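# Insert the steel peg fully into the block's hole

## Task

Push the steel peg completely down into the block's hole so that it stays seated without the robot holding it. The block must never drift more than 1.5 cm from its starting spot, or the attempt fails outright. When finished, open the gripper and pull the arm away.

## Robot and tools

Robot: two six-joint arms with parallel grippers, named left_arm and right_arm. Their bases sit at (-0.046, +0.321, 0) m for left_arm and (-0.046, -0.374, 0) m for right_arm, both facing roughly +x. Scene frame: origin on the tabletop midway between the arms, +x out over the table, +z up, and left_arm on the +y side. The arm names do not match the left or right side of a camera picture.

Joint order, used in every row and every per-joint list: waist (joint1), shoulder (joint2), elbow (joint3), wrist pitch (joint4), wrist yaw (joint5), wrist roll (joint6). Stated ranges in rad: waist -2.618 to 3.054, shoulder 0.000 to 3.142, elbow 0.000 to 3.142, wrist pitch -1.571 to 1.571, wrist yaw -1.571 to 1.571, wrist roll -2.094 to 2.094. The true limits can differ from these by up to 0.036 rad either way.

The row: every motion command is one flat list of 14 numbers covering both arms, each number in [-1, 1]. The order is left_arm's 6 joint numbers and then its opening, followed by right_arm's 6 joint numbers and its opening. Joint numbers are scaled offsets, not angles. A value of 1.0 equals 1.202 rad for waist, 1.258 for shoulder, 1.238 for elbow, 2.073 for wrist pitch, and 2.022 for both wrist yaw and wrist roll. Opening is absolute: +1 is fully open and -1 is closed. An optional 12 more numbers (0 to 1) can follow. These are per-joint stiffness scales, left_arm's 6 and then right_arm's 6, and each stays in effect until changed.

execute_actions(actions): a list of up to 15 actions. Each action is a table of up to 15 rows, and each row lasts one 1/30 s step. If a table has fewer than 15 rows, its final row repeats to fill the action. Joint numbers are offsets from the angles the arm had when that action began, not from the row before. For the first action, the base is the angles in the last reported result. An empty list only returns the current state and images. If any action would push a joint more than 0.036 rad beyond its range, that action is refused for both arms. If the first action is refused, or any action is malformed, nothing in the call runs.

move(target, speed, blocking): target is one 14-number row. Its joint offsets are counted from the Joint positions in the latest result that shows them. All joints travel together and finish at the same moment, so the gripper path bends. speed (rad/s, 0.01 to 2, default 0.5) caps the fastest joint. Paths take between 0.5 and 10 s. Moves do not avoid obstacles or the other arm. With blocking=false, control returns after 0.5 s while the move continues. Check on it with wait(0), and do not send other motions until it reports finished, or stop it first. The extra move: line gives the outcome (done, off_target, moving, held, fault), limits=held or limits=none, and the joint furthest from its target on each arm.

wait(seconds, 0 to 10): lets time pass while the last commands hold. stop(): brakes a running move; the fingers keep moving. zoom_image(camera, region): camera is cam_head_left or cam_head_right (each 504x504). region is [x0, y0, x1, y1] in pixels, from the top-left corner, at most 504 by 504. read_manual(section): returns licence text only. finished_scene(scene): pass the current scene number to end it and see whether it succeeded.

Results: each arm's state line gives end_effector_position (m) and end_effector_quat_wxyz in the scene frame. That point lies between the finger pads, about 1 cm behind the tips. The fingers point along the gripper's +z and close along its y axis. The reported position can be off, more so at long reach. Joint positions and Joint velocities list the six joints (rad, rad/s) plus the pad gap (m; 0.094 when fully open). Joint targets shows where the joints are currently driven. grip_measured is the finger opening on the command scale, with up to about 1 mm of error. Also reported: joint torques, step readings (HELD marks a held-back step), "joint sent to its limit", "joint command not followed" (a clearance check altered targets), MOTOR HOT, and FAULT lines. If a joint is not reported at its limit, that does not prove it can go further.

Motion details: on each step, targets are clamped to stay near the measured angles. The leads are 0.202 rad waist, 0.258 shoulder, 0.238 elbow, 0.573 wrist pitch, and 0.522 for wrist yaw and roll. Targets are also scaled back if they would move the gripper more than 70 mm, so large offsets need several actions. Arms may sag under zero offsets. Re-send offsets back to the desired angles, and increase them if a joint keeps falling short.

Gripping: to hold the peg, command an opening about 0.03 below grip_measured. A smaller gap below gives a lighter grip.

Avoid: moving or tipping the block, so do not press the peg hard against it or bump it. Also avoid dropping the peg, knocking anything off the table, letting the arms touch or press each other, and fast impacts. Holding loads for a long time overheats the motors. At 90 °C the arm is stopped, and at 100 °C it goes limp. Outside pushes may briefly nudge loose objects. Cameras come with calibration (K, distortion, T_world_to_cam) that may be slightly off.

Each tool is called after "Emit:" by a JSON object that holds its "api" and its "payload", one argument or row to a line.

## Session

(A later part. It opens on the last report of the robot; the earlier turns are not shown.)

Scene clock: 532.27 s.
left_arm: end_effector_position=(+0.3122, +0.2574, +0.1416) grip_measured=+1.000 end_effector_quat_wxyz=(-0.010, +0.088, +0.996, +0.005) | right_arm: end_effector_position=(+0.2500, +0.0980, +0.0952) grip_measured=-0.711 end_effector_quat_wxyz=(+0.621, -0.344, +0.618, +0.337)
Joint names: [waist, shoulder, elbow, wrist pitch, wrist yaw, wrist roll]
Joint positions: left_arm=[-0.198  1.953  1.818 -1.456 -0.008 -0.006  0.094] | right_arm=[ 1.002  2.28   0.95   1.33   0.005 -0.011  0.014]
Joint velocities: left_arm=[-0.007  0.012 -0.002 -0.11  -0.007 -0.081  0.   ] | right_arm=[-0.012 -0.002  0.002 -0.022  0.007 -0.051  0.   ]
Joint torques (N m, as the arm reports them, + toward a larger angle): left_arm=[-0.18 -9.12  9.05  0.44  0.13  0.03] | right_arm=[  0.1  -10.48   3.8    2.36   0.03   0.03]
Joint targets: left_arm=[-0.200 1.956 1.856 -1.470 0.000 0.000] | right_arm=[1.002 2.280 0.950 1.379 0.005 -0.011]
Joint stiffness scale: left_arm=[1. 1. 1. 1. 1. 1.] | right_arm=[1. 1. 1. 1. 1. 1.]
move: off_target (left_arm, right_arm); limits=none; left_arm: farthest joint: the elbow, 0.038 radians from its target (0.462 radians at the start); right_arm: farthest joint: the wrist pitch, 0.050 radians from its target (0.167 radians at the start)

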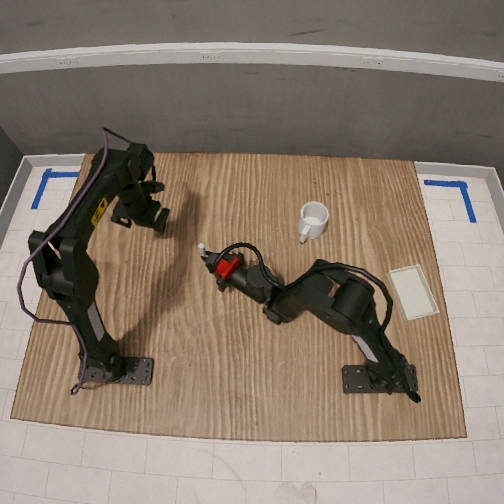

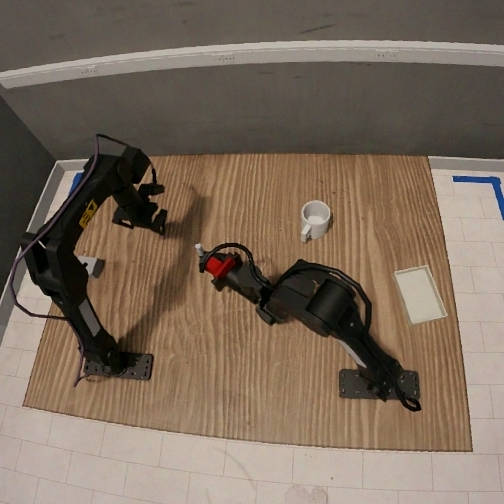

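Emit:
{"api": "zoom_image", "payload": {
  "camera": "cam_head_left",
  "region": [180, 225, 260, 305]
}}

Emit:
{"api": "zoom_image", "payload": {
  "camera": "cam_head_right",
  "region": [175, 225, 255, 305]
}}

Region (180, 225, 260, 305) of cam_head_left's 504x504 image, scaled by 6.300, with more detail than that image has.

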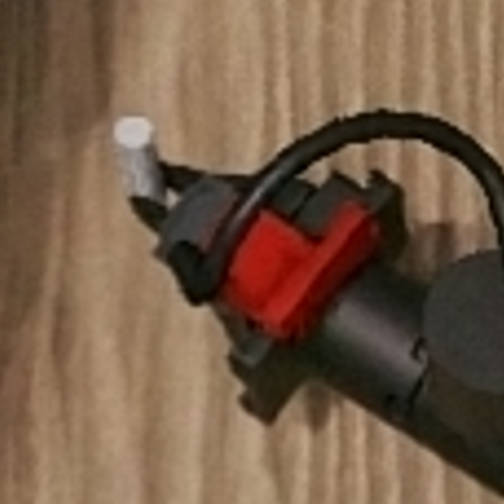

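Region (175, 225, 255, 305) of cam_head_right's 504x504 image, scaled by 6.300, with more detail than that image has.

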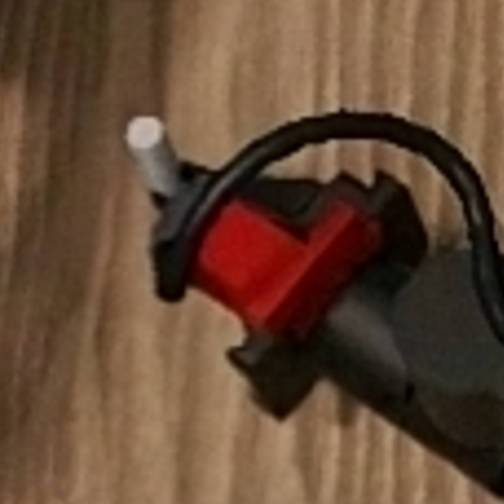

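Emit:
{"api": "move", "payload": {
  "target": [0, 0.002, 0.03, -0.007, 0, 0, 1, 0, 0.1302, 0.0363, 0.0844, 0, 0, -1],
  "speed": 0.15
}}

Scene clock: 548.63 s.
left_arm: end_effector_position=(+0.3120, +0.2573, +0.1416) grip_measured=+1.000 end_effector_quat_wxyz=(-0.010, +0.088, +0.996, +0.005) | right_arm: end_effector_position=(+0.2457, +0.0911, +0.0370) grip_measured=-0.711 end_effector_quat_wxyz=(+0.608, -0.351, +0.631, +0.330)
Joint names: [waist, shoulder, elbow, wrist pitch, wrist yaw, wrist roll]
Joint positions: left_arm=[-0.198  1.953  1.818 -1.457 -0.007 -0.006  0.094] | right_arm=[ 1.002  2.448  0.95   1.454  0.005 -0.011  0.014]
Joint velocities: left_arm=[-0.007  0.007 -0.002  0.022 -0.037  0.007  0.   ] | right_arm=[ 0.007 -0.002  0.007 -0.007  0.11   0.007 -0.   ]
Joint torques (N m, as the arm reports them, + toward a larger angle): left_arm=[ 0.01 -9.13  8.98  0.44  0.01  0.01] | right_arm=[ -0.19 -10.82   5.89   2.38   0.02   0.04]
Joint targets: left_arm=[-0.198 1.956 1.855 -1.471 -0.008 -0.006] | right_arm=[1.002 2.444 0.995 1.505 0.005 -0.011]
Joint stiffness scale: left_arm=[1. 1. 1. 1. 1. 1.] | right_arm=[1. 1. 1. 1. 1. 1.]
move: off_target (left_arm, right_arm); limits=none; left_arm: farthest joint: the elbow, 0.037 radians from its target (0.037 radians at the start); right_arm: farthest joint: the wrist pitch, 0.051 radians from its target (0.175 radians at the start)

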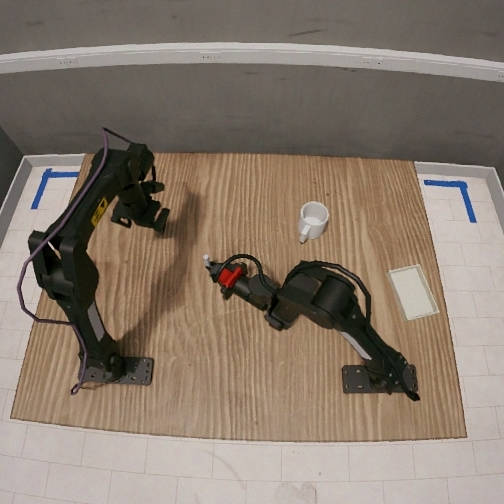

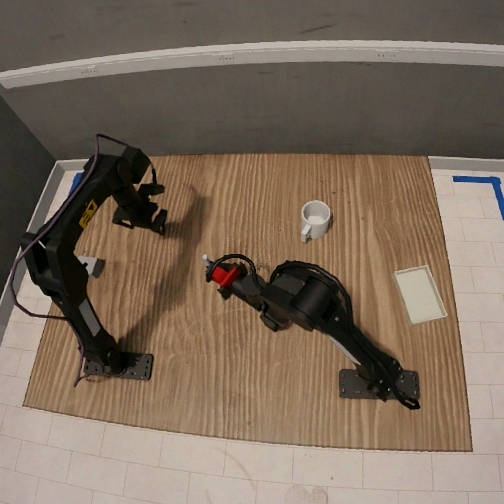

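Emit:
{"api": "zoom_image", "payload": {
  "camera": "cam_head_right",
  "region": [180, 235, 250, 305]
}}

Region (180, 235, 250, 305) of cam_head_right's 504x504 image, scaled by 7.200, with more detail than that image has.

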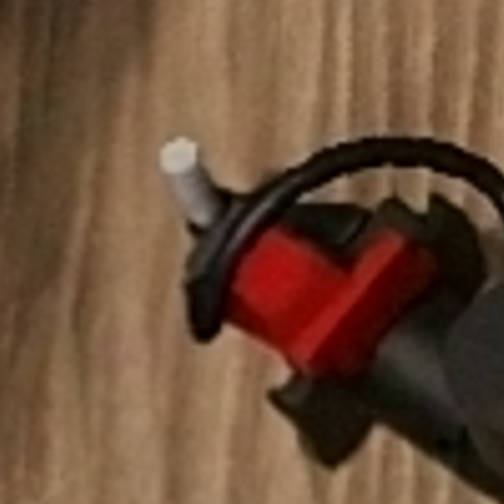

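Emit:
{"api": "execute_actions", "payload": {
  "actions": [
    [[0, 0.002, 0.03, -0.007, 0, 0, 1, 0, 0, 0, 0.024, 0, 0, -0.6], [0, 0.002, 0.03, -0.007, 0, 0, 1, 0, 0, 0, 0.024, 0, 0, -0.5], [0, 0.002, 0.03, -0.007, 0, 0, 1, 0, 0, 0, 0.024, 0, 0, -0.4], [0, 0.002, 0.03, -0.007, 0, 0, 1, 0, 0, 0, 0.024, 0, 0, -0.2], [0, 0.002, 0.03, -0.007, 0, 0, 1, 0, 0, 0, 0.024, 0, 0, 0.2]]
  ]
}}

Scene clock: 563.83 s.
left_arm: end_effector_position=(+0.3119, +0.2574, +0.1416) grip_measured=+1.000 end_effector_quat_wxyz=(-0.011, +0.088, +0.996, +0.005) | right_arm: end_effector_position=(+0.2458, +0.0913, +0.0438) grip_measured=+0.198 end_effector_quat_wxyz=(+0.617, -0.347, +0.622, +0.335)
Joint names: [waist, shoulder, elbow, wrist pitch, wrist yaw, wrist roll]
Joint positions: left_arm=[-0.198  1.953  1.818 -1.458 -0.007 -0.006  0.094] | right_arm=[ 1.002  2.448  0.95   1.482  0.005 -0.011  0.056]
Joint velocities: left_arm=[-0.002 -0.002 -0.007  0.022 -0.007 -0.051  0.   ] | right_arm=[ 0.017  0.007  0.002  0.007  0.007 -0.051 -0.001]
Joint torques (N m, as the arm reports them, + toward a larger angle): left_arm=[ 0.02 -9.16  8.96  0.44  0.01  0.03] | right_arm=[ -0.05 -10.62   3.03   2.08   0.     0.  ]
Joint targets: left_arm=[-0.198 1.956 1.855 -1.471 -0.007 -0.006] | right_arm=[1.002 2.448 0.950 1.504 0.005 -0.011]
Joint stiffness scale: left_arm=[1. 1. 1. 1. 1. 1.] | right_arm=[1. 1. 1. 1. 1. 1.]
Step readings (joint positions):
0: left_arm=[-0.198 1.953 1.818 -1.457 -0.007 -0.006] | right_arm=[1.002 2.448 0.950 1.455 0.005 -0.011]
1: left_arm=[-0.198 1.953 1.818 -1.457 -0.007 -0.006] | right_arm=[1.002 2.448 0.950 1.455 0.005 -0.011]
2: left_arm=[-0.198 1.953 1.818 -1.457 -0.007 -0.006] | right_arm=[1.002 2.448 0.950 1.457 0.005 -0.011]
4: left_arm=[-0.198 1.953 1.818 -1.457 -0.007 -0.006] | right_arm=[1.002 2.448 0.950 1.468 0.005 -0.011]
8: left_arm=[-0.198 1.953 1.818 -1.458 -0.007 -0.006] | right_arm=[1.002 2.448 0.950 1.478 0.005 -0.011]
15: Joint positions above

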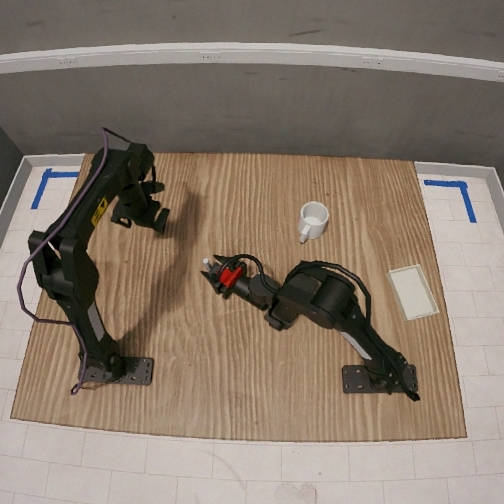

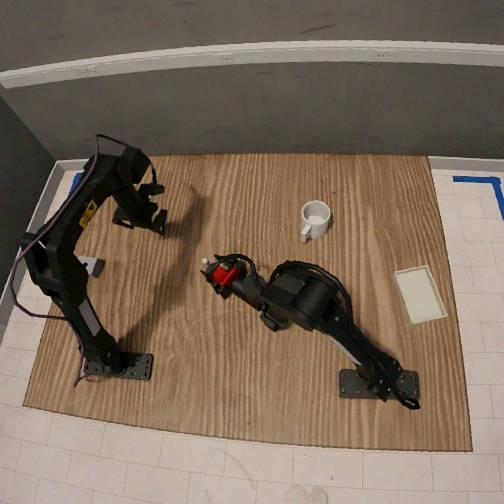

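Emit:
{"api": "move", "payload": {
  "target": [0, 0.002, 0.03, -0.007, 0, 0, 1, 0, -0.2, 0, 0.01, 0, 0, 1],
  "speed": 0.4
}}

Scene clock: 571.37 s.
left_arm: end_effector_position=(+0.3117, +0.2574, +0.1416) grip_measured=+1.000 end_effector_quat_wxyz=(-0.011, +0.088, +0.996, +0.005) | right_arm: end_effector_position=(+0.2471, +0.0934, +0.1696) grip_measured=+1.000 end_effector_quat_wxyz=(+0.688, -0.302, +0.544, +0.374)
Joint names: [waist, shoulder, elbow, wrist pitch, wrist yaw, wrist roll]
Joint positions: left_arm=[-0.198  1.953  1.818 -1.458 -0.007 -0.006  0.094] | right_arm=[ 1.002  2.217  0.95   1.495  0.005 -0.011  0.094]
Joint velocities: left_arm=[ 0.002 -0.007  0.002 -0.007 -0.007 -0.007  0.   ] | right_arm=[ 0.007  0.007 -0.002 -0.066 -0.007 -0.007  0.   ]
Joint torques (N m, as the arm reports them, + toward a larger angle): left_arm=[ 0.04 -9.12  8.97  0.45  0.01  0.01] | right_arm=[ -0.11 -12.09   4.     1.85   0.01   0.03]
Joint targets: left_arm=[-0.198 1.956 1.855 -1.472 -0.007 -0.006] | right_arm=[1.002 2.196 0.950 1.503 0.005 -0.011]
Joint stiffness scale: left_arm=[1. 1. 1. 1. 1. 1.] | right_arm=[1. 1. 1. 1. 1. 1.]
move: off_target (left_arm, right_arm); limits=none; left_arm: farthest joint: the elbow, 0.037 radians from its target (0.037 radians at the start); right_arm: farthest joint: the shoulder, 0.021 radians from its target (0.251 radians at the start)

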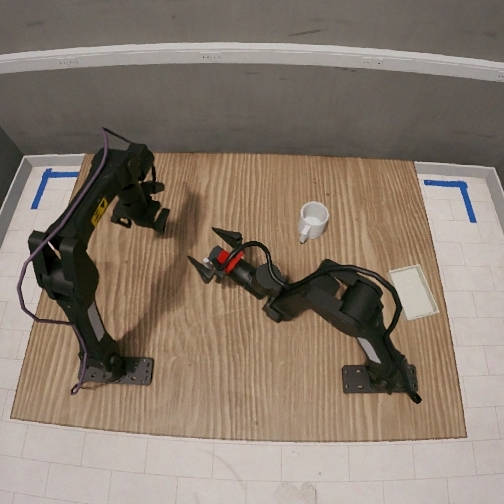

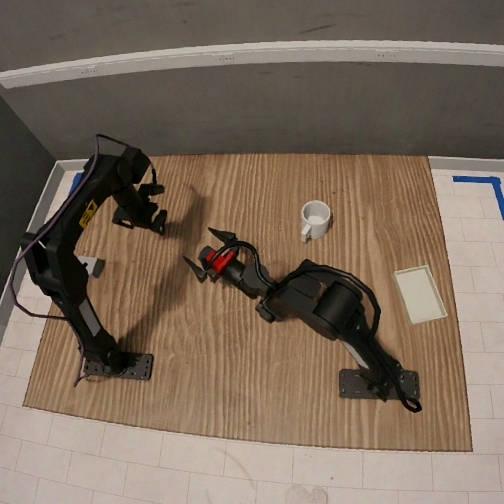

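Emit:
{"api": "move", "payload": {
  "target": [0, 0.002, 0.03, -0.007, 0, 0, 1, -0.8336, -1.0, -0.121, -0.5765, 0, 0, 1],
  "speed": 1.5
}}

Scene clock: 592.57 s.
left_arm: end_effector_position=(+0.3115, +0.2574, +0.1416) grip_measured=+1.000 end_effector_quat_wxyz=(-0.011, +0.088, +0.996, +0.005) | right_arm: end_effector_position=(+0.3226, -0.3697, +0.3915) grip_measured=+1.000 end_effector_quat_wxyz=(+0.755, -0.004, +0.655, -0.002)
Joint names: [waist, shoulder, elbow, wrist pitch, wrist yaw, wrist roll]
Joint positions: left_arm=[-0.198  1.953  1.818 -1.459 -0.007 -0.006  0.094] | right_arm=[ 0.007  0.972  0.81   0.303  0.011 -0.011  0.094]
Joint velocities: left_arm=[ 0.002  0.002 -0.002 -0.022  0.037  0.007  0.   ] | right_arm=[-0.007 -0.002 -0.007  0.081  0.022  0.022  0.   ]
Joint torques (N m, as the arm reports them, + toward a larger angle): left_arm=[ 0.   -9.17  8.96  0.45  0.01  0.01] | right_arm=[-0.53 -2.56  5.34  1.82 -0.05  0.01]
Joint targets: left_arm=[-0.198 1.956 1.855 -1.473 -0.007 -0.006] | right_arm=[0.000 0.959 0.801 0.300 0.005 -0.011]
Joint stiffness scale: left_arm=[1. 1. 1. 1. 1. 1.] | right_arm=[1. 1. 1. 1. 1. 1.]
move: off_target (left_arm); limits=none; left_arm: farthest joint: the elbow, 0.037 radians from its target (0.037 radians at the start); right_arm: farthest joint: the shoulder, 0.013 radians from its target (1.258 radians at the start)

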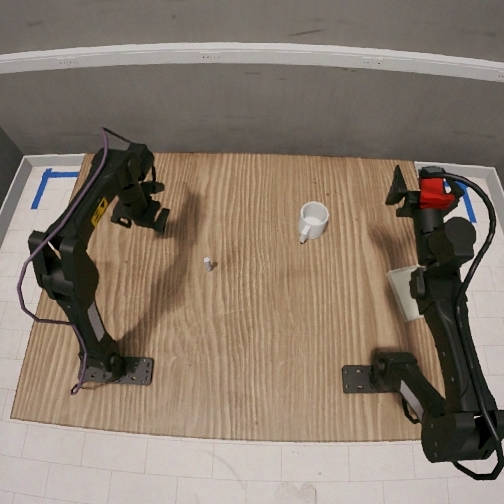

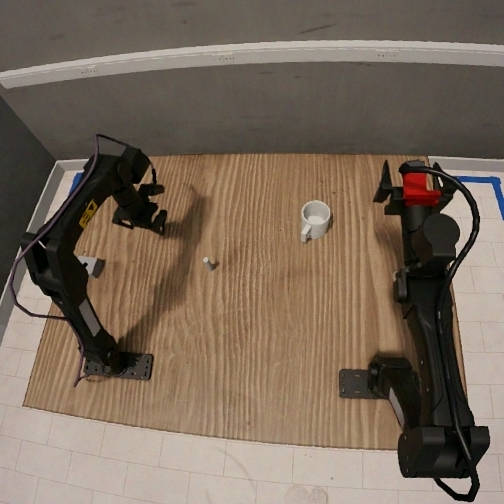

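Emit:
{"api": "zoom_image", "payload": {
  "camera": "cam_head_left",
  "region": [190, 245, 230, 285]
}}

Region (190, 245, 230, 285) of cam_head_left's 504x504 image, scaled by 12.600, with more detail than that image has.

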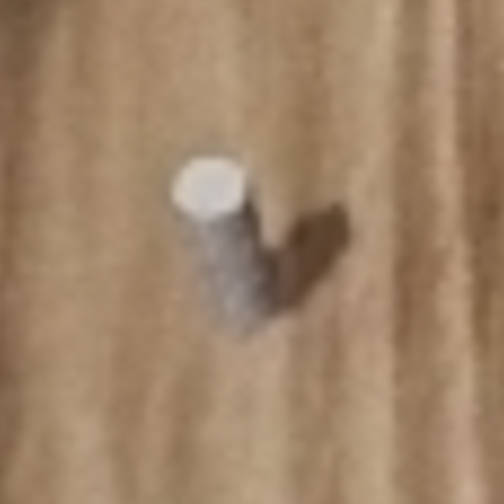

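Emit:
{"api": "move", "payload": {
  "target": [-0.4035, 0.002, 0.03, -0.007, 0.004, 0.003, 1, 0, -0.01, -0.007, 0, 0, 0, 1],
  "speed": 0.8
}}

Scene clock: 618.37 s.
left_arm: end_effector_position=(+0.2382, +0.0952, +0.1416) grip_measured=+1.000 end_effector_quat_wxyz=(-0.012, +0.328, +0.945, +0.003) | right_arm: end_effector_position=(+0.3226, -0.3697, +0.3914) grip_measured=+1.000 end_effector_quat_wxyz=(+0.755, -0.004, +0.656, -0.002)
Joint names: [waist, shoulder, elbow, wrist pitch, wrist yaw, wrist roll]
Joint positions: left_arm=[-0.689  1.953  1.818 -1.46   0.001 -0.005  0.094] | right_arm=[ 0.007  0.972  0.81   0.302  0.011 -0.011  0.094]
Joint velocities: left_arm=[ 0.007 -0.022 -0.007  0.007 -0.037  0.007  0.   ] | right_arm=[ 0.002 -0.007  0.017 -0.007 -0.051 -0.051  0.   ]
Joint torques (N m, as the arm reports them, + toward a larger angle): left_arm=[ 0.57 -9.13  8.97  0.44  0.    0.06] | right_arm=[-0.02 -2.72  5.56  1.84 -0.01  0.  ]
Joint targets: left_arm=[-0.683 1.956 1.855 -1.474 0.001 -0.000] | right_arm=[0.007 0.959 0.802 0.303 0.011 -0.011]
Joint stiffness scale: left_arm=[1. 1. 1. 1. 1. 1.] | right_arm=[1. 1. 1. 1. 1. 1.]
move: off_target (left_arm); limits=none; left_arm: farthest joint: the elbow, 0.037 radians from its target (0.037 radians at the start); right_arm: farthest joint: the shoulder, 0.013 radians from its target (0.013 radians at the start)

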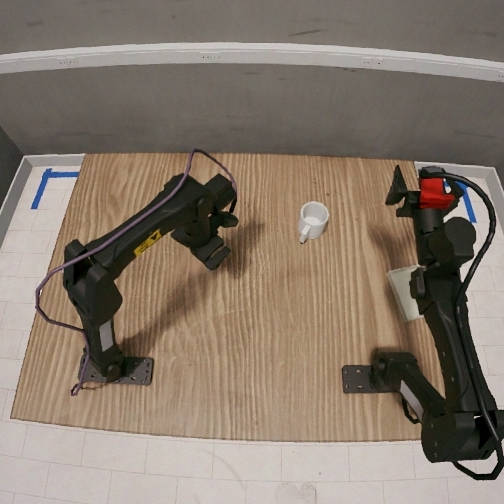

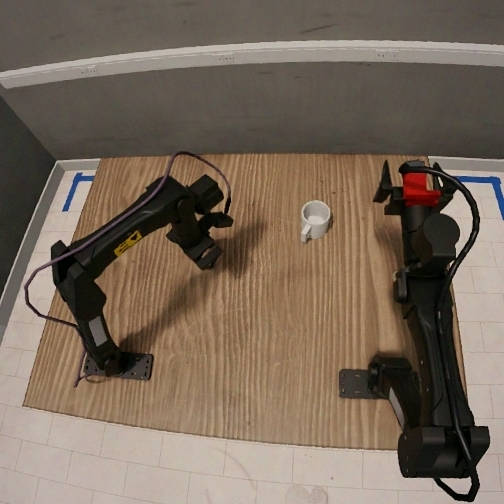

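Emit:
{"api": "move", "payload": {
  "target": [0, 0.0159, -0.2746, 0.1862, 0, 0, 1, 0, -0.01, -0.007, 0, 0, 0, 1],
  "speed": 0.4
}}

Scene clock: 632.20 s.
left_arm: end_effector_position=(+0.2426, +0.0917, +0.0534) grip_measured=+1.000 end_effector_quat_wxyz=(+0.001, +0.328, +0.945, -0.001) | right_arm: end_effector_position=(+0.3226, -0.3697, +0.3914) grip_measured=+1.000 end_effector_quat_wxyz=(+0.755, -0.004, +0.656, -0.002)
Joint names: [waist, shoulder, elbow, wrist pitch, wrist yaw, wrist roll]
Joint positions: left_arm=[-0.689  1.973  1.494 -1.09   0.001 -0.005  0.094] | right_arm=[ 0.007  0.972  0.81   0.302  0.011 -0.011  0.094]
Joint velocities: left_arm=[ 0.002  0.007  0.002 -0.051  0.051  0.022  0.   ] | right_arm=[-0.002 -0.007  0.002  0.022 -0.051 -0.007  0.   ]
Joint torques (N m, as the arm reports them, + toward a larger angle): left_arm=[-0.02 -9.45  4.62  0.81  0.02  0.01] | right_arm=[-0.13 -2.72  5.75  1.82 -0.02  0.03]
Joint targets: left_arm=[-0.689 1.973 1.478 -1.074 0.001 -0.005] | right_arm=[0.007 0.959 0.802 0.302 0.011 -0.011]
Joint stiffness scale: left_arm=[1. 1. 1. 1. 1. 1.] | right_arm=[1. 1. 1. 1. 1. 1.]
move: done; limits=none; left_arm: farthest joint: the elbow, 0.016 radians from its target (0.340 radians at the start); right_arm: farthest joint: the shoulder, 0.013 radians from its target (0.013 radians at the start)

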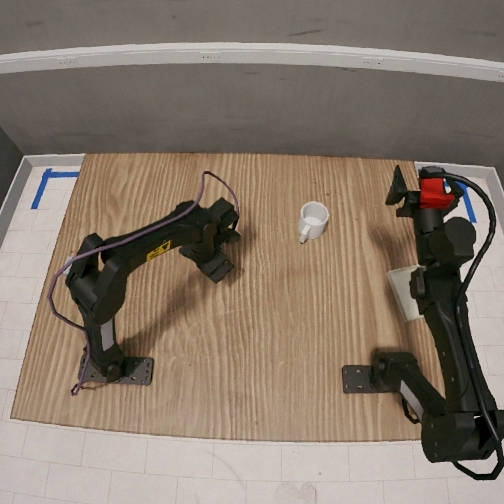

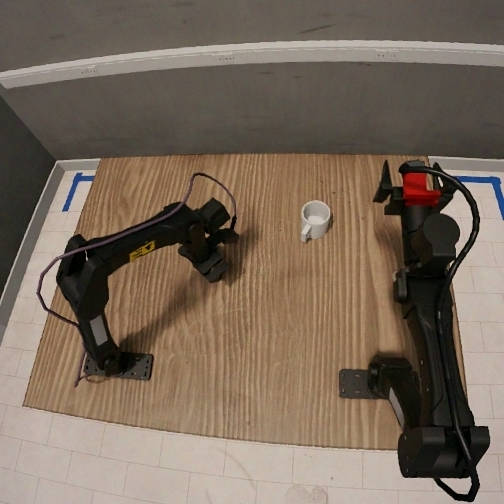

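Close the left gripper.

Emit:
{"api": "execute_actions", "payload": {
  "actions": [
    [[0, 0, 0, 0, 0, 0, -1, 0, -0.01, -0.007, 0, 0, 0, 1]],
    [[0, 0, 0, 0, 0, 0, -1, 0, -0.01, -0.007, 0, 0, 0, 1]]
  ]
}}

Scene clock: 639.20 s.
left_arm: end_effector_position=(+0.2425, +0.0915, +0.0534) grip_measured=-0.712 end_effector_quat_wxyz=(+0.001, +0.328, +0.945, -0.002) | right_arm: end_effector_position=(+0.3226, -0.3697, +0.3914) grip_measured=+1.000 end_effector_quat_wxyz=(+0.755, -0.004, +0.656, -0.002)
Joint names: [waist, shoulder, elbow, wrist pitch, wrist yaw, wrist roll]
Joint positions: left_arm=[-0.689  1.973  1.494 -1.089  0.002 -0.005  0.014] | right_arm=[ 0.007  0.972  0.81   0.302  0.011 -0.011  0.094]
Joint velocities: left_arm=[ 0.002  0.007  0.012  0.037 -0.081 -0.037  0.   ] | right_arm=[ 0.007  0.012 -0.012 -0.022  0.037 -0.037  0.   ]
Joint torques (N m, as the arm reports them, + toward a larger angle): left_arm=[-0.01 -9.47  5.89  0.62  0.02  0.01] | right_arm=[-0.04 -2.68  5.49  1.81  0.    0.  ]
Joint targets: left_arm=[-0.689 1.973 1.494 -1.089 0.002 -0.005] | right_arm=[0.007 0.959 0.802 0.302 0.011 -0.011]
Joint stiffness scale: left_arm=[1. 1. 1. 1. 1. 1.] | right_arm=[1. 1. 1. 1. 1. 1.]
Step readings (joint positions; steps 1 to 15: 1st action; 16 to 30: 2nd action):
0: left_arm=[-0.689 1.973 1.494 -1.089 0.001 -0.005] | right_arm=[0.007 0.972 0.810 0.302 0.011 -0.011]
1: left_arm=[-0.689 1.973 1.494 -1.089 0.001 -0.005] | right_arm=[0.007 0.972 0.810 0.302 0.011 -0.011]
2: left_arm=[-0.689 1.973 1.494 -1.089 0.001 -0.005] | right_arm=[0.007 0.972 0.810 0.302 0.011 -0.011]
4: left_arm=[-0.689 1.973 1.494 -1.089 0.001 -0.005] | right_arm=[0.007 0.972 0.810 0.302 0.011 -0.011]
8: left_arm=[-0.689 1.973 1.494 -1.089 0.003 -0.005] | right_arm=[0.007 0.972 0.810 0.302 0.011 -0.011]
15: left_arm=[-0.689 1.973 1.494 -1.089 0.002 -0.005] | right_arm=[0.007 0.972 0.810 0.302 0.011 -0.011]
16: left_arm=[-0.689 1.973 1.494 -1.089 0.002 -0.005] | right_arm=[0.007 0.972 0.810 0.302 0.011 -0.011]
17: left_arm=[-0.689 1.973 1.494 -1.089 0.002 -0.005] | right_arm=[0.007 0.972 0.810 0.302 0.011 -0.011]
19: left_arm=[-0.689 1.973 1.494 -1.089 0.002 -0.005] | right_arm=[0.007 0.972 0.810 0.302 0.011 -0.011]
23: left_arm=[-0.689 1.973 1.494 -1.089 0.002 -0.005] | right_arm=[0.007 0.972 0.810 0.302 0.011 -0.011]
30: Joint positions above

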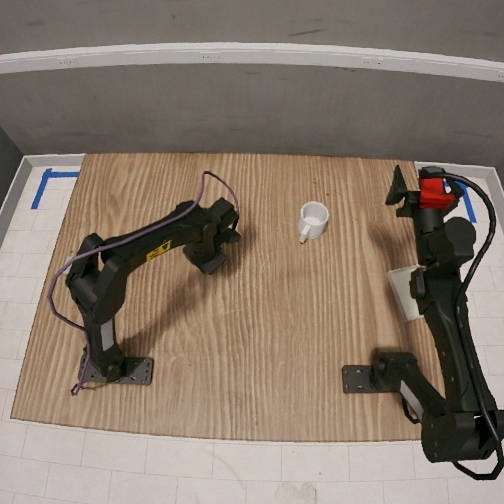

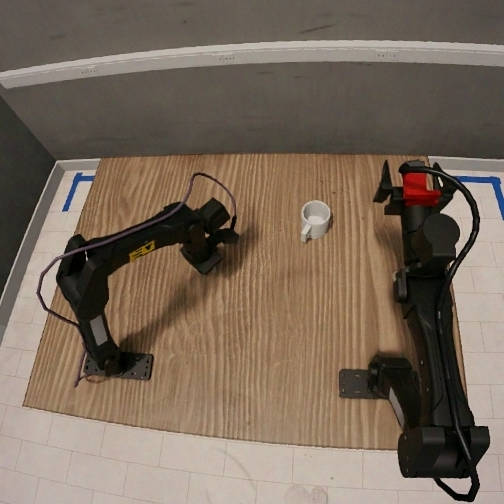

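Emit:
{"api": "move", "payload": {
  "target": [0, -0.1812, -0.0719, -0.0685, 0, 0, -1, 0, -0.01, -0.007, 0, 0, 0, 1],
  "speed": 0.5
}}

Emit:
{"api": "move", "payload": {
  "target": [1.0, 0, 0.02, 0, 0, 0, -1, 0, -0.01, -0.007, 0, 0, 0, 1],
  "speed": 1.0
}}

Scene clock: 683.30 s.
left_arm: end_effector_position=(+0.2086, +0.1185, +0.1052) grip_measured=-0.712 end_effector_quat_wxyz=(+0.007, +0.328, +0.945, -0.004) | right_arm: end_effector_position=(+0.3226, -0.3697, +0.3914) grip_measured=+1.000 end_effector_quat_wxyz=(+0.755, -0.004, +0.656, -0.002)
Joint names: [waist, shoulder, elbow, wrist pitch, wrist yaw, wrist roll]
Joint positions: left_arm=[-0.689  1.763  1.427 -1.218  0.002 -0.005  0.014] | right_arm=[ 0.007  0.972  0.81   0.302  0.011 -0.011  0.094]
Joint velocities: left_arm=[-0.002 -0.002  0.007 -0.022  0.007  0.037 -0.   ] | right_arm=[-0.002 -0.012 -0.007 -0.051 -0.066  0.007  0.   ]
Joint torques (N m, as the arm reports them, + toward a larger angle): left_arm=[ 0.02 -9.18  4.21  0.51  0.02  0.02] | right_arm=[-0.16 -2.59  5.5   1.89  0.04  0.07]
Joint targets: left_arm=[-0.689 1.745 1.405 -1.231 0.002 -0.005] | right_arm=[0.007 0.959 0.802 0.302 0.011 -0.011]
Joint stiffness scale: left_arm=[1. 1. 1. 1. 1. 1.] | right_arm=[1. 1. 1. 1. 1. 1.]
move: off_target (left_arm); limits=none; left_arm: farthest joint: the elbow, 0.022 radians from its target (0.089 radians at the start); right_arm: farthest joint: the shoulder, 0.013 radians from its target (0.013 radians at the start)

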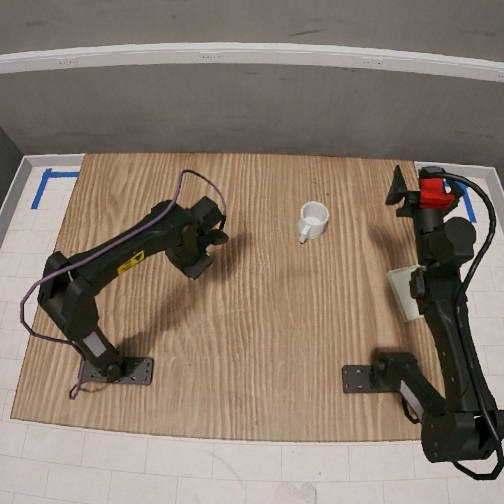

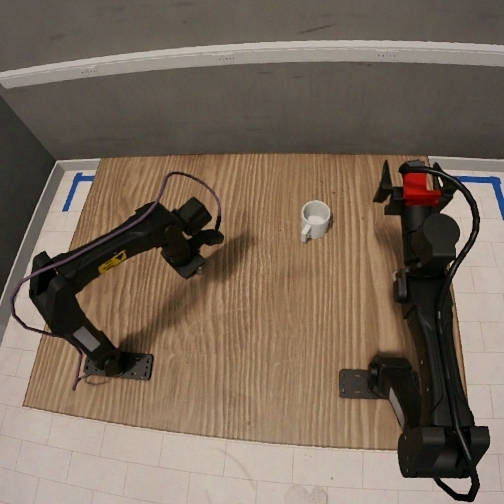

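Scene clock: 685.00 s.
left_arm: end_effector_position=(+0.2331, +0.4878, +0.1052) grip_measured=-0.712 end_effector_quat_wxyz=(+0.008, -0.266, +0.964, +0.003) | right_arm: end_effector_position=(+0.3226, -0.3697, +0.3914) grip_measured=+1.000 end_effector_quat_wxyz=(+0.755, -0.004, +0.656, -0.002)
Joint names: [waist, shoulder, elbow, wrist pitch, wrist yaw, wrist roll]
Joint positions: left_arm=[ 0.518  1.763  1.427 -1.218 -0.002 -0.005  0.014] | right_arm=[ 0.007  0.972  0.81   0.302  0.011 -0.011  0.094]
Joint velocities: left_arm=[-0.027 -0.007 -0.007  0.007  0.081  0.066 -0.002] | right_arm=[-0.022  0.002  0.007 -0.037 -0.022  0.007  0.   ]
Joint torques (N m, as the arm reports them, + toward a larger angle): left_arm=[-0.31 -7.78  8.08  0.64  0.08  0.01] | right_arm=[ 0.01 -2.55  5.4   1.83 -0.03  0.05]
Joint targets: left_arm=[0.514 1.763 1.452 -1.218 0.003 -0.005] | right_arm=[0.007 0.959 0.802 0.302 0.011 -0.011]
Joint stiffness scale: left_arm=[1. 1. 1. 1. 1. 1.] | right_arm=[1. 1. 1. 1. 1. 1.]
move: off_target (left_arm); limits=none; left_arm: farthest joint: the elbow, 0.025 radians from its target (0.025 radians at the start); right_arm: farthest joint: the shoulder, 0.013 radians from its target (0.013 radians at the start)

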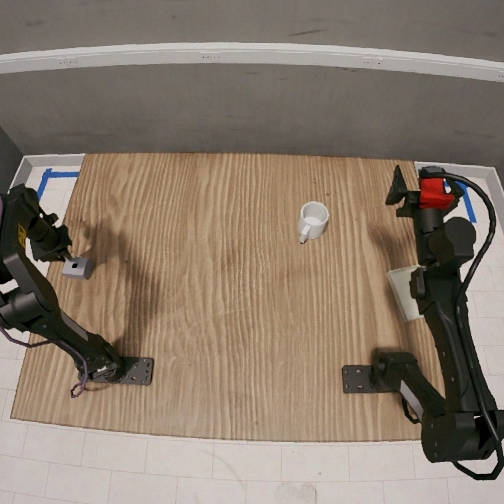

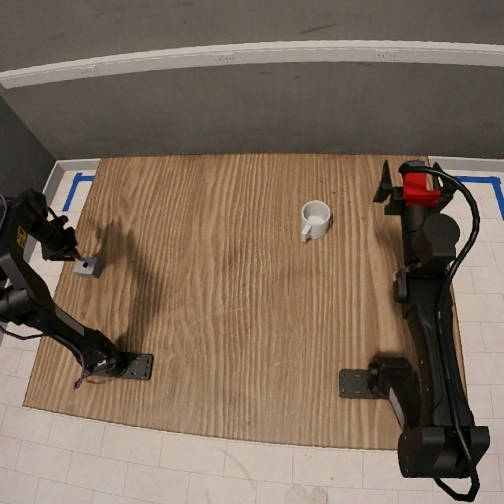

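Emit:
{"api": "zoom_image", "payload": {
  "camera": "cam_head_left",
  "region": [30, 225, 110, 295]
}}

Emit:
{"api": "zoom_image", "payload": {
  "camera": "cam_head_right",
  "region": [40, 225, 120, 295]
}}

Region (30, 225, 110, 295) of cam_head_left's 504x504 image, scaled by 6.300, with more detail than that image has; it fills the top 441 rows of this view, and the rest is white.

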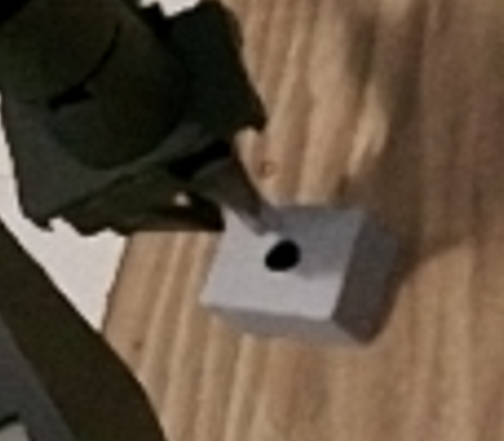

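Region (40, 225, 120, 295) of cam_head_right's 504x504 image, scaled by 6.300, with more detail than that image has; it fills the top 441 rows of this view, and the rest is white.

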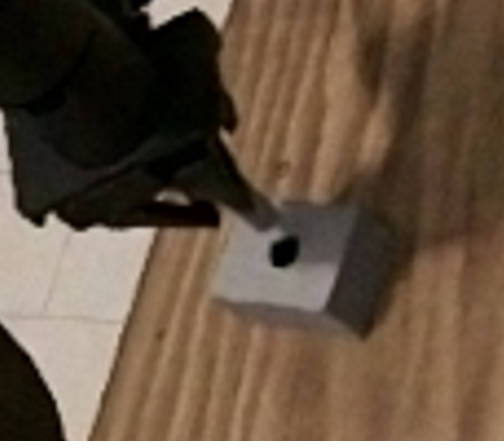

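Emit:
{"api": "zoom_image", "payload": {
  "camera": "cam_head_left",
  "region": [55, 245, 95, 285]
}}

Region (55, 245, 95, 285) of cam_head_left's 504x504 image, scaled by 12.600, with more detail than that image has.

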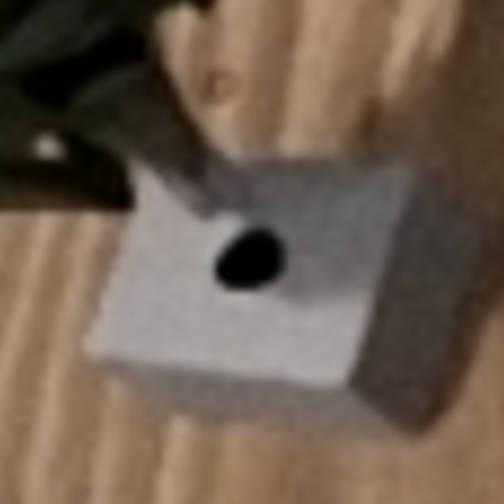

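Emit:
{"api": "move", "payload": {
  "target": [0, 0.0175, -0.0436, 0.0275, 0, 0, -1, 0, -0.01, -0.007, 0, 0, 0, 1],
  "speed": 0.15
}}

Scene clock: 718.13 s.
left_arm: end_effector_position=(+0.2314, +0.4869, +0.0905) grip_measured=-0.712 end_effector_quat_wxyz=(-0.003, -0.266, +0.964, +0.001) | right_arm: end_effector_position=(+0.3226, -0.3697, +0.3914) grip_measured=+1.000 end_effector_quat_wxyz=(+0.755, -0.004, +0.656, -0.002)
Joint names: [waist, shoulder, elbow, wrist pitch, wrist yaw, wrist roll]
Joint positions: left_arm=[ 0.518  1.782  1.392 -1.185 -0.003 -0.005  0.014] | right_arm=[ 0.007  0.972  0.81   0.302  0.011 -0.011  0.094]
Joint velocities: left_arm=[-0.007 -0.002  0.007 -0.081  0.037 -0.051  0.   ] | right_arm=[ 0.017  0.012 -0.002  0.037  0.007 -0.007  0.   ]
Joint torques (N m, as the arm reports them, + toward a larger angle): left_arm=[-0.02 -7.65  4.49  0.81  0.03  0.03] | right_arm=[-0.01 -2.79  5.41  1.88  0.03  0.03]
Joint targets: left_arm=[0.518 1.785 1.373 -1.161 -0.003 -0.005] | right_arm=[0.007 0.959 0.802 0.302 0.011 -0.011]
Joint stiffness scale: left_arm=[1. 1. 1. 1. 1. 1.] | right_arm=[1. 1. 1. 1. 1. 1.]
move: off_target (left_arm); limits=none; left_arm: farthest joint: the wrist pitch, 0.024 radians from its target (0.057 radians at the start); right_arm: farthest joint: the shoulder, 0.013 radians from its target (0.013 radians at the start)

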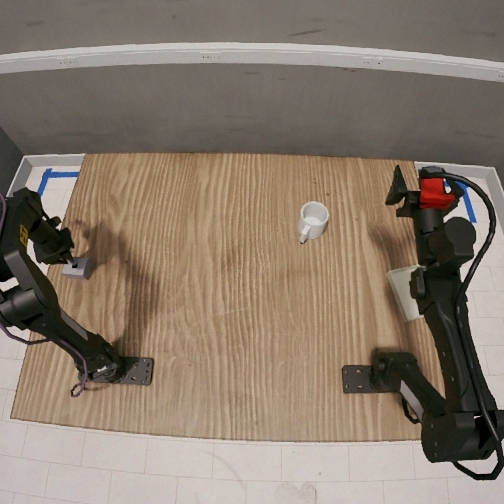

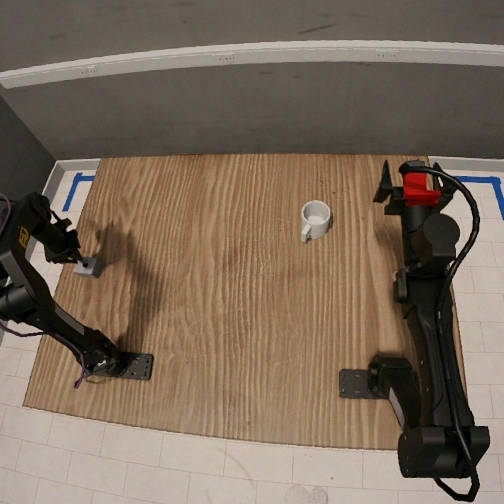

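Emit:
{"api": "zoom_image", "payload": {
  "camera": "cam_head_left",
  "region": [45, 235, 105, 290]
}}

Emit:
{"api": "zoom_image", "payload": {
  "camera": "cam_head_right",
  "region": [55, 235, 115, 290]
}}

Region (45, 235, 105, 290) of cam_head_left's 504x504 image, scaled by 8.400, with more detail than that image has; it fills the top 462 rows of this view, and the rest is white.

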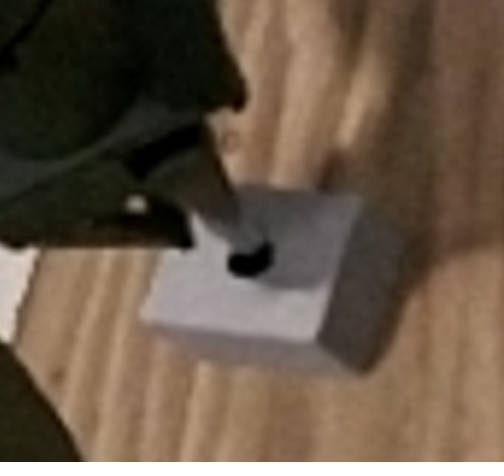

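Region (55, 235, 115, 290) of cam_head_right's 504x504 image, scaled by 8.400, with more detail than that image has; it fills the top 462 rows of this view, and the rest is white.

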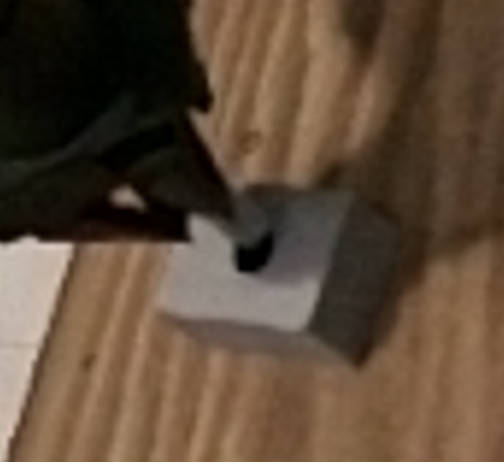

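Emit:
{"api": "move", "payload": {
  "target": [0, 0.0095, -0.0517, 0.041, 0, 0, -1, 0, -0.01, -0.007, 0, 0, 0, 1],
  "speed": 0.1
}}

Scene clock: 737.67 s.
left_arm: end_effector_position=(+0.2318, +0.4871, +0.0894) grip_measured=-0.712 end_effector_quat_wxyz=(+0.002, -0.266, +0.964, +0.002) | right_arm: end_effector_position=(+0.3226, -0.3697, +0.3914) grip_measured=+1.000 end_effector_quat_wxyz=(+0.755, -0.004, +0.656, -0.002)
Joint names: [waist, shoulder, elbow, wrist pitch, wrist yaw, wrist roll]
Joint positions: left_arm=[ 0.518  1.776  1.379 -1.17  -0.003 -0.005  0.014] | right_arm=[ 0.007  0.972  0.81   0.302  0.011 -0.011  0.094]
Joint velocities: left_arm=[-0.007  0.002 -0.007  0.007 -0.007 -0.066 -0.001] | right_arm=[-0.007 -0.017 -0.012 -0.051  0.022  0.022  0.   ]
Joint torques (N m, as the arm reports them, + toward a larger angle): left_arm=[-0.01 -6.48  1.75  1.27  0.02  0.02] | right_arm=[-0.02 -2.65  5.53  1.81 -0.03  0.04]
Joint targets: left_arm=[0.518 1.794 1.328 -1.100 -0.003 -0.005] | right_arm=[0.007 0.959 0.802 0.302 0.011 -0.011]
Joint stiffness scale: left_arm=[1. 1. 1. 1. 1. 1.] | right_arm=[1. 1. 1. 1. 1. 1.]
move: off_target (left_arm); limits=none; left_arm: farthest joint: the wrist pitch, 0.070 radians from its target (0.085 radians at the start); right_arm: farthest joint: the shoulder, 0.013 radians from its target (0.013 radians at the start)

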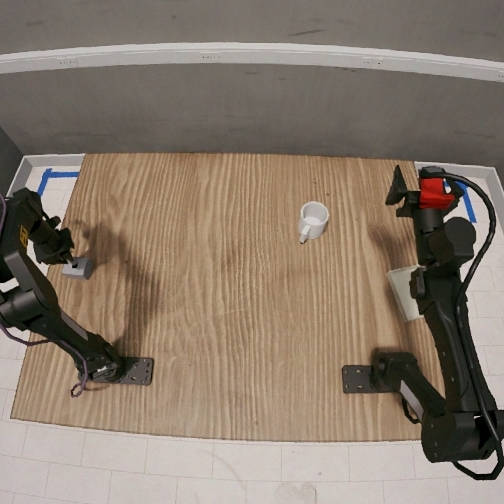

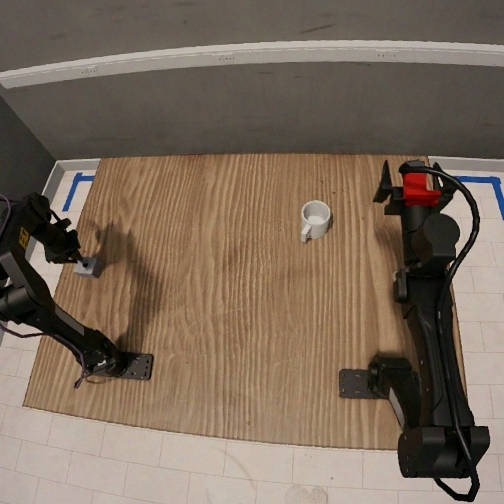

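Emit:
{"api": "zoom_image", "payload": {
  "camera": "cam_head_left",
  "region": [55, 245, 95, 280]
}}

Emit:
{"api": "zoom_image", "payload": {
  "camera": "cam_head_right",
  "region": [65, 245, 105, 280]
}}

Region (55, 245, 95, 280) of cam_head_left's 504x504 image, scaled by 12.600, with more detail than that image has; it fills the top 441 rows of this view, and the rest is white.

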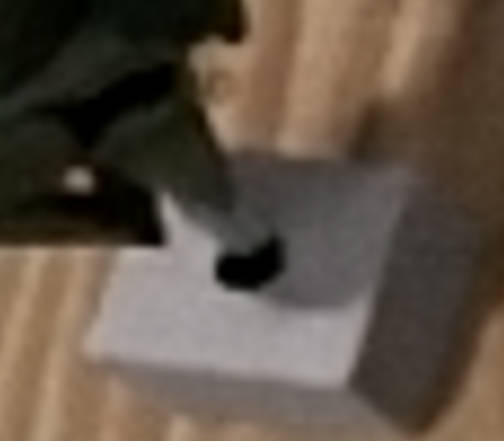

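Region (65, 245, 105, 280) of cam_head_right's 504x504 image, scaled by 12.600, with more detail than that image has; it fills the top 441 rows of this view, and the rest is white.

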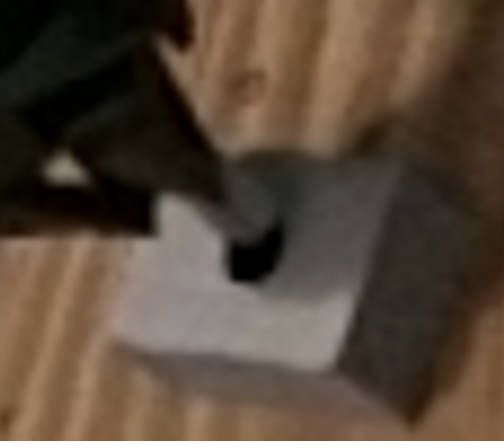

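Emit:
{"api": "move", "payload": {
  "target": [0.008, -0.0298, 0.0, -0.015, 0, 0, -1, 0, -0.01, -0.007, 0, 0, 0, 1],
  "speed": 0.1
}}

Scene clock: 764.40 s.
left_arm: end_effector_position=(+0.2292, +0.4856, +0.0907) grip_measured=-0.712 end_effector_quat_wxyz=(-0.002, -0.266, +0.964, +0.001) | right_arm: end_effector_position=(+0.3226, -0.3697, +0.3914) grip_measured=+1.000 end_effector_quat_wxyz=(+0.755, -0.004, +0.656, -0.002)
Joint names: [waist, shoulder, elbow, wrist pitch, wrist yaw, wrist roll]
Joint positions: left_arm=[ 0.518  1.772  1.379 -1.182 -0.003 -0.005  0.014] | right_arm=[ 0.007  0.972  0.81   0.302  0.011 -0.011  0.094]
Joint velocities: left_arm=[ 0.007 -0.007  0.002 -0.007  0.007 -0.081 -0.001] | right_arm=[-0.007 -0.007  0.002 -0.022  0.066 -0.037  0.   ]
Joint torques (N m, as the arm reports them, + toward a larger angle): left_arm=[  0.89 -10.33   5.97   0.44   0.     0.01] | right_arm=[-0.07 -2.53  5.23  1.82  0.03  0.02]
Joint targets: left_arm=[0.528 1.738 1.379 -1.201 -0.003 -0.005] | right_arm=[0.007 0.959 0.802 0.302 0.011 -0.011]
Joint stiffness scale: left_arm=[1. 1. 1. 1. 1. 1.] | right_arm=[1. 1. 1. 1. 1. 1.]
move: off_target (left_arm); limits=none; left_arm: farthest joint: the shoulder, 0.033 radians from its target (0.037 radians at the start); right_arm: farthest joint: the shoulder, 0.013 radians from its target (0.013 radians at the start)

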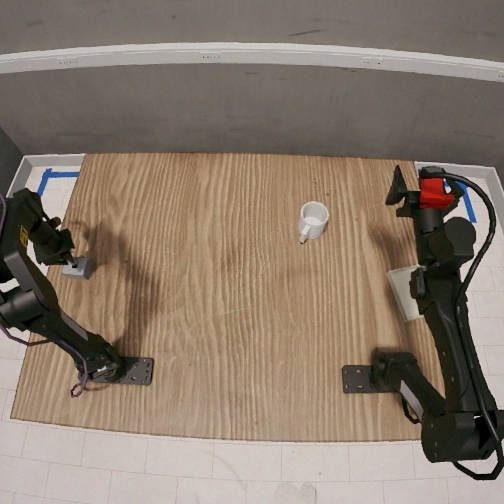

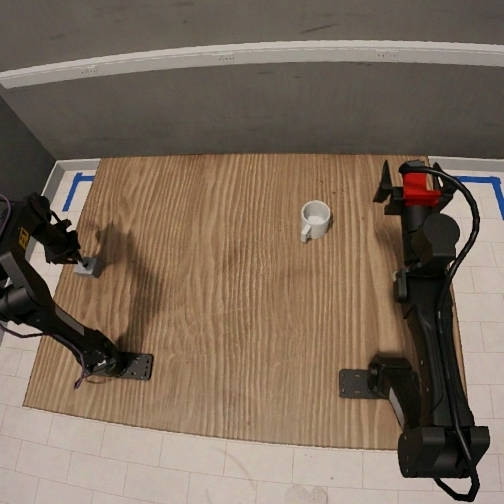

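Emit:
{"api": "zoom_image", "payload": {
  "camera": "cam_head_left",
  "region": [55, 245, 95, 280]
}}

Region (55, 245, 95, 280) of cam_head_left's 504x504 image, scaled by 12.600, with more detail than that image has; it fills the top 441 rows of this view, and the rest is white.

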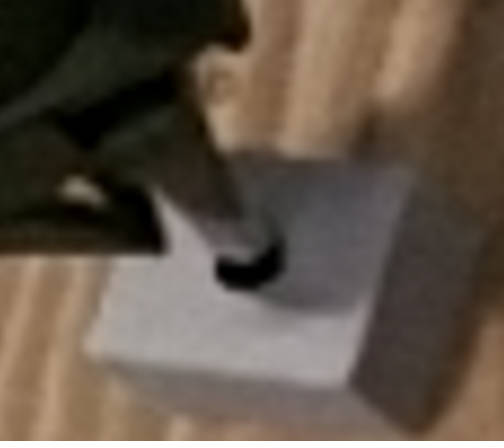

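Emit:
{"api": "move", "payload": {
  "target": [0.008, 0.01, -0.05, 0.03, 0, 0, -1, 0, -0.01, -0.007, 0, 0, 0, 1],
  "speed": 0.1
}}

Scene clock: 797.20 s.
left_arm: end_effector_position=(+0.2297, +0.4862, +0.0896) grip_measured=-0.712 end_effector_quat_wxyz=(-0.000, -0.267, +0.964, +0.001) | right_arm: end_effector_position=(+0.3226, -0.3697, +0.3914) grip_measured=+1.000 end_effector_quat_wxyz=(+0.755, -0.004, +0.656, -0.002)
Joint names: [waist, shoulder, elbow, wrist pitch, wrist yaw, wrist roll]
Joint positions: left_arm=[ 0.52   1.772  1.375 -1.174 -0.002 -0.005  0.014] | right_arm=[ 0.007  0.972  0.81   0.302  0.011 -0.011  0.094]
Joint velocities: left_arm=[-0.007 -0.002  0.012 -0.051 -0.022 -0.037 -0.   ] | right_arm=[-0.012  0.007  0.007  0.007 -0.007  0.051  0.   ]
Joint torques (N m, as the arm reports them, + toward a larger angle): left_arm=[ 0.72 -6.8   1.36  1.12  0.    0.02] | right_arm=[ 0.   -2.73  5.54  1.85 -0.02 -0.03]
Joint targets: left_arm=[0.528 1.784 1.318 -1.120 -0.003 -0.005] | right_arm=[0.007 0.959 0.802 0.302 0.011 -0.011]
Joint stiffness scale: left_arm=[1. 1. 1. 1. 1. 1.] | right_arm=[1. 1. 1. 1. 1. 1.]
move: off_target (left_arm); limits=none; left_arm: farthest joint: the elbow, 0.058 radians from its target (0.062 radians at the start); right_arm: farthest joint: the shoulder, 0.013 radians from its target (0.013 radians at the start)

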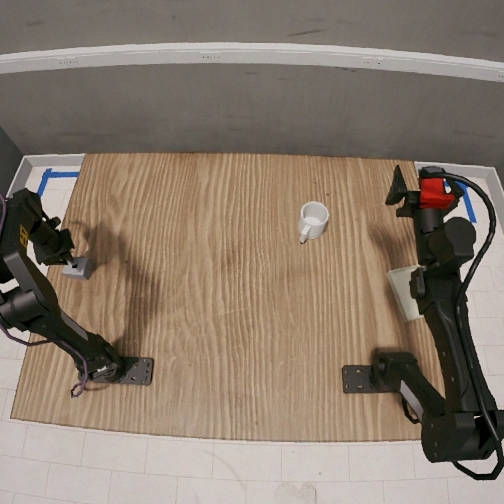

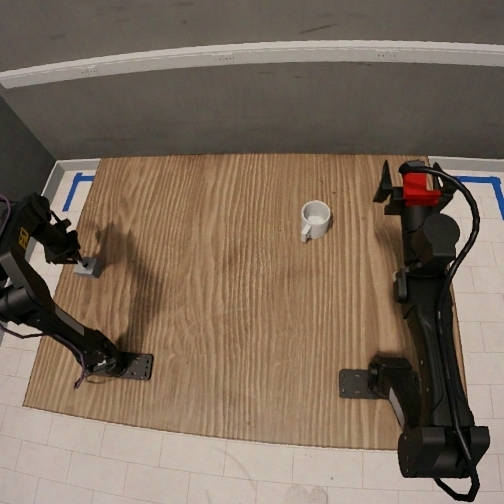

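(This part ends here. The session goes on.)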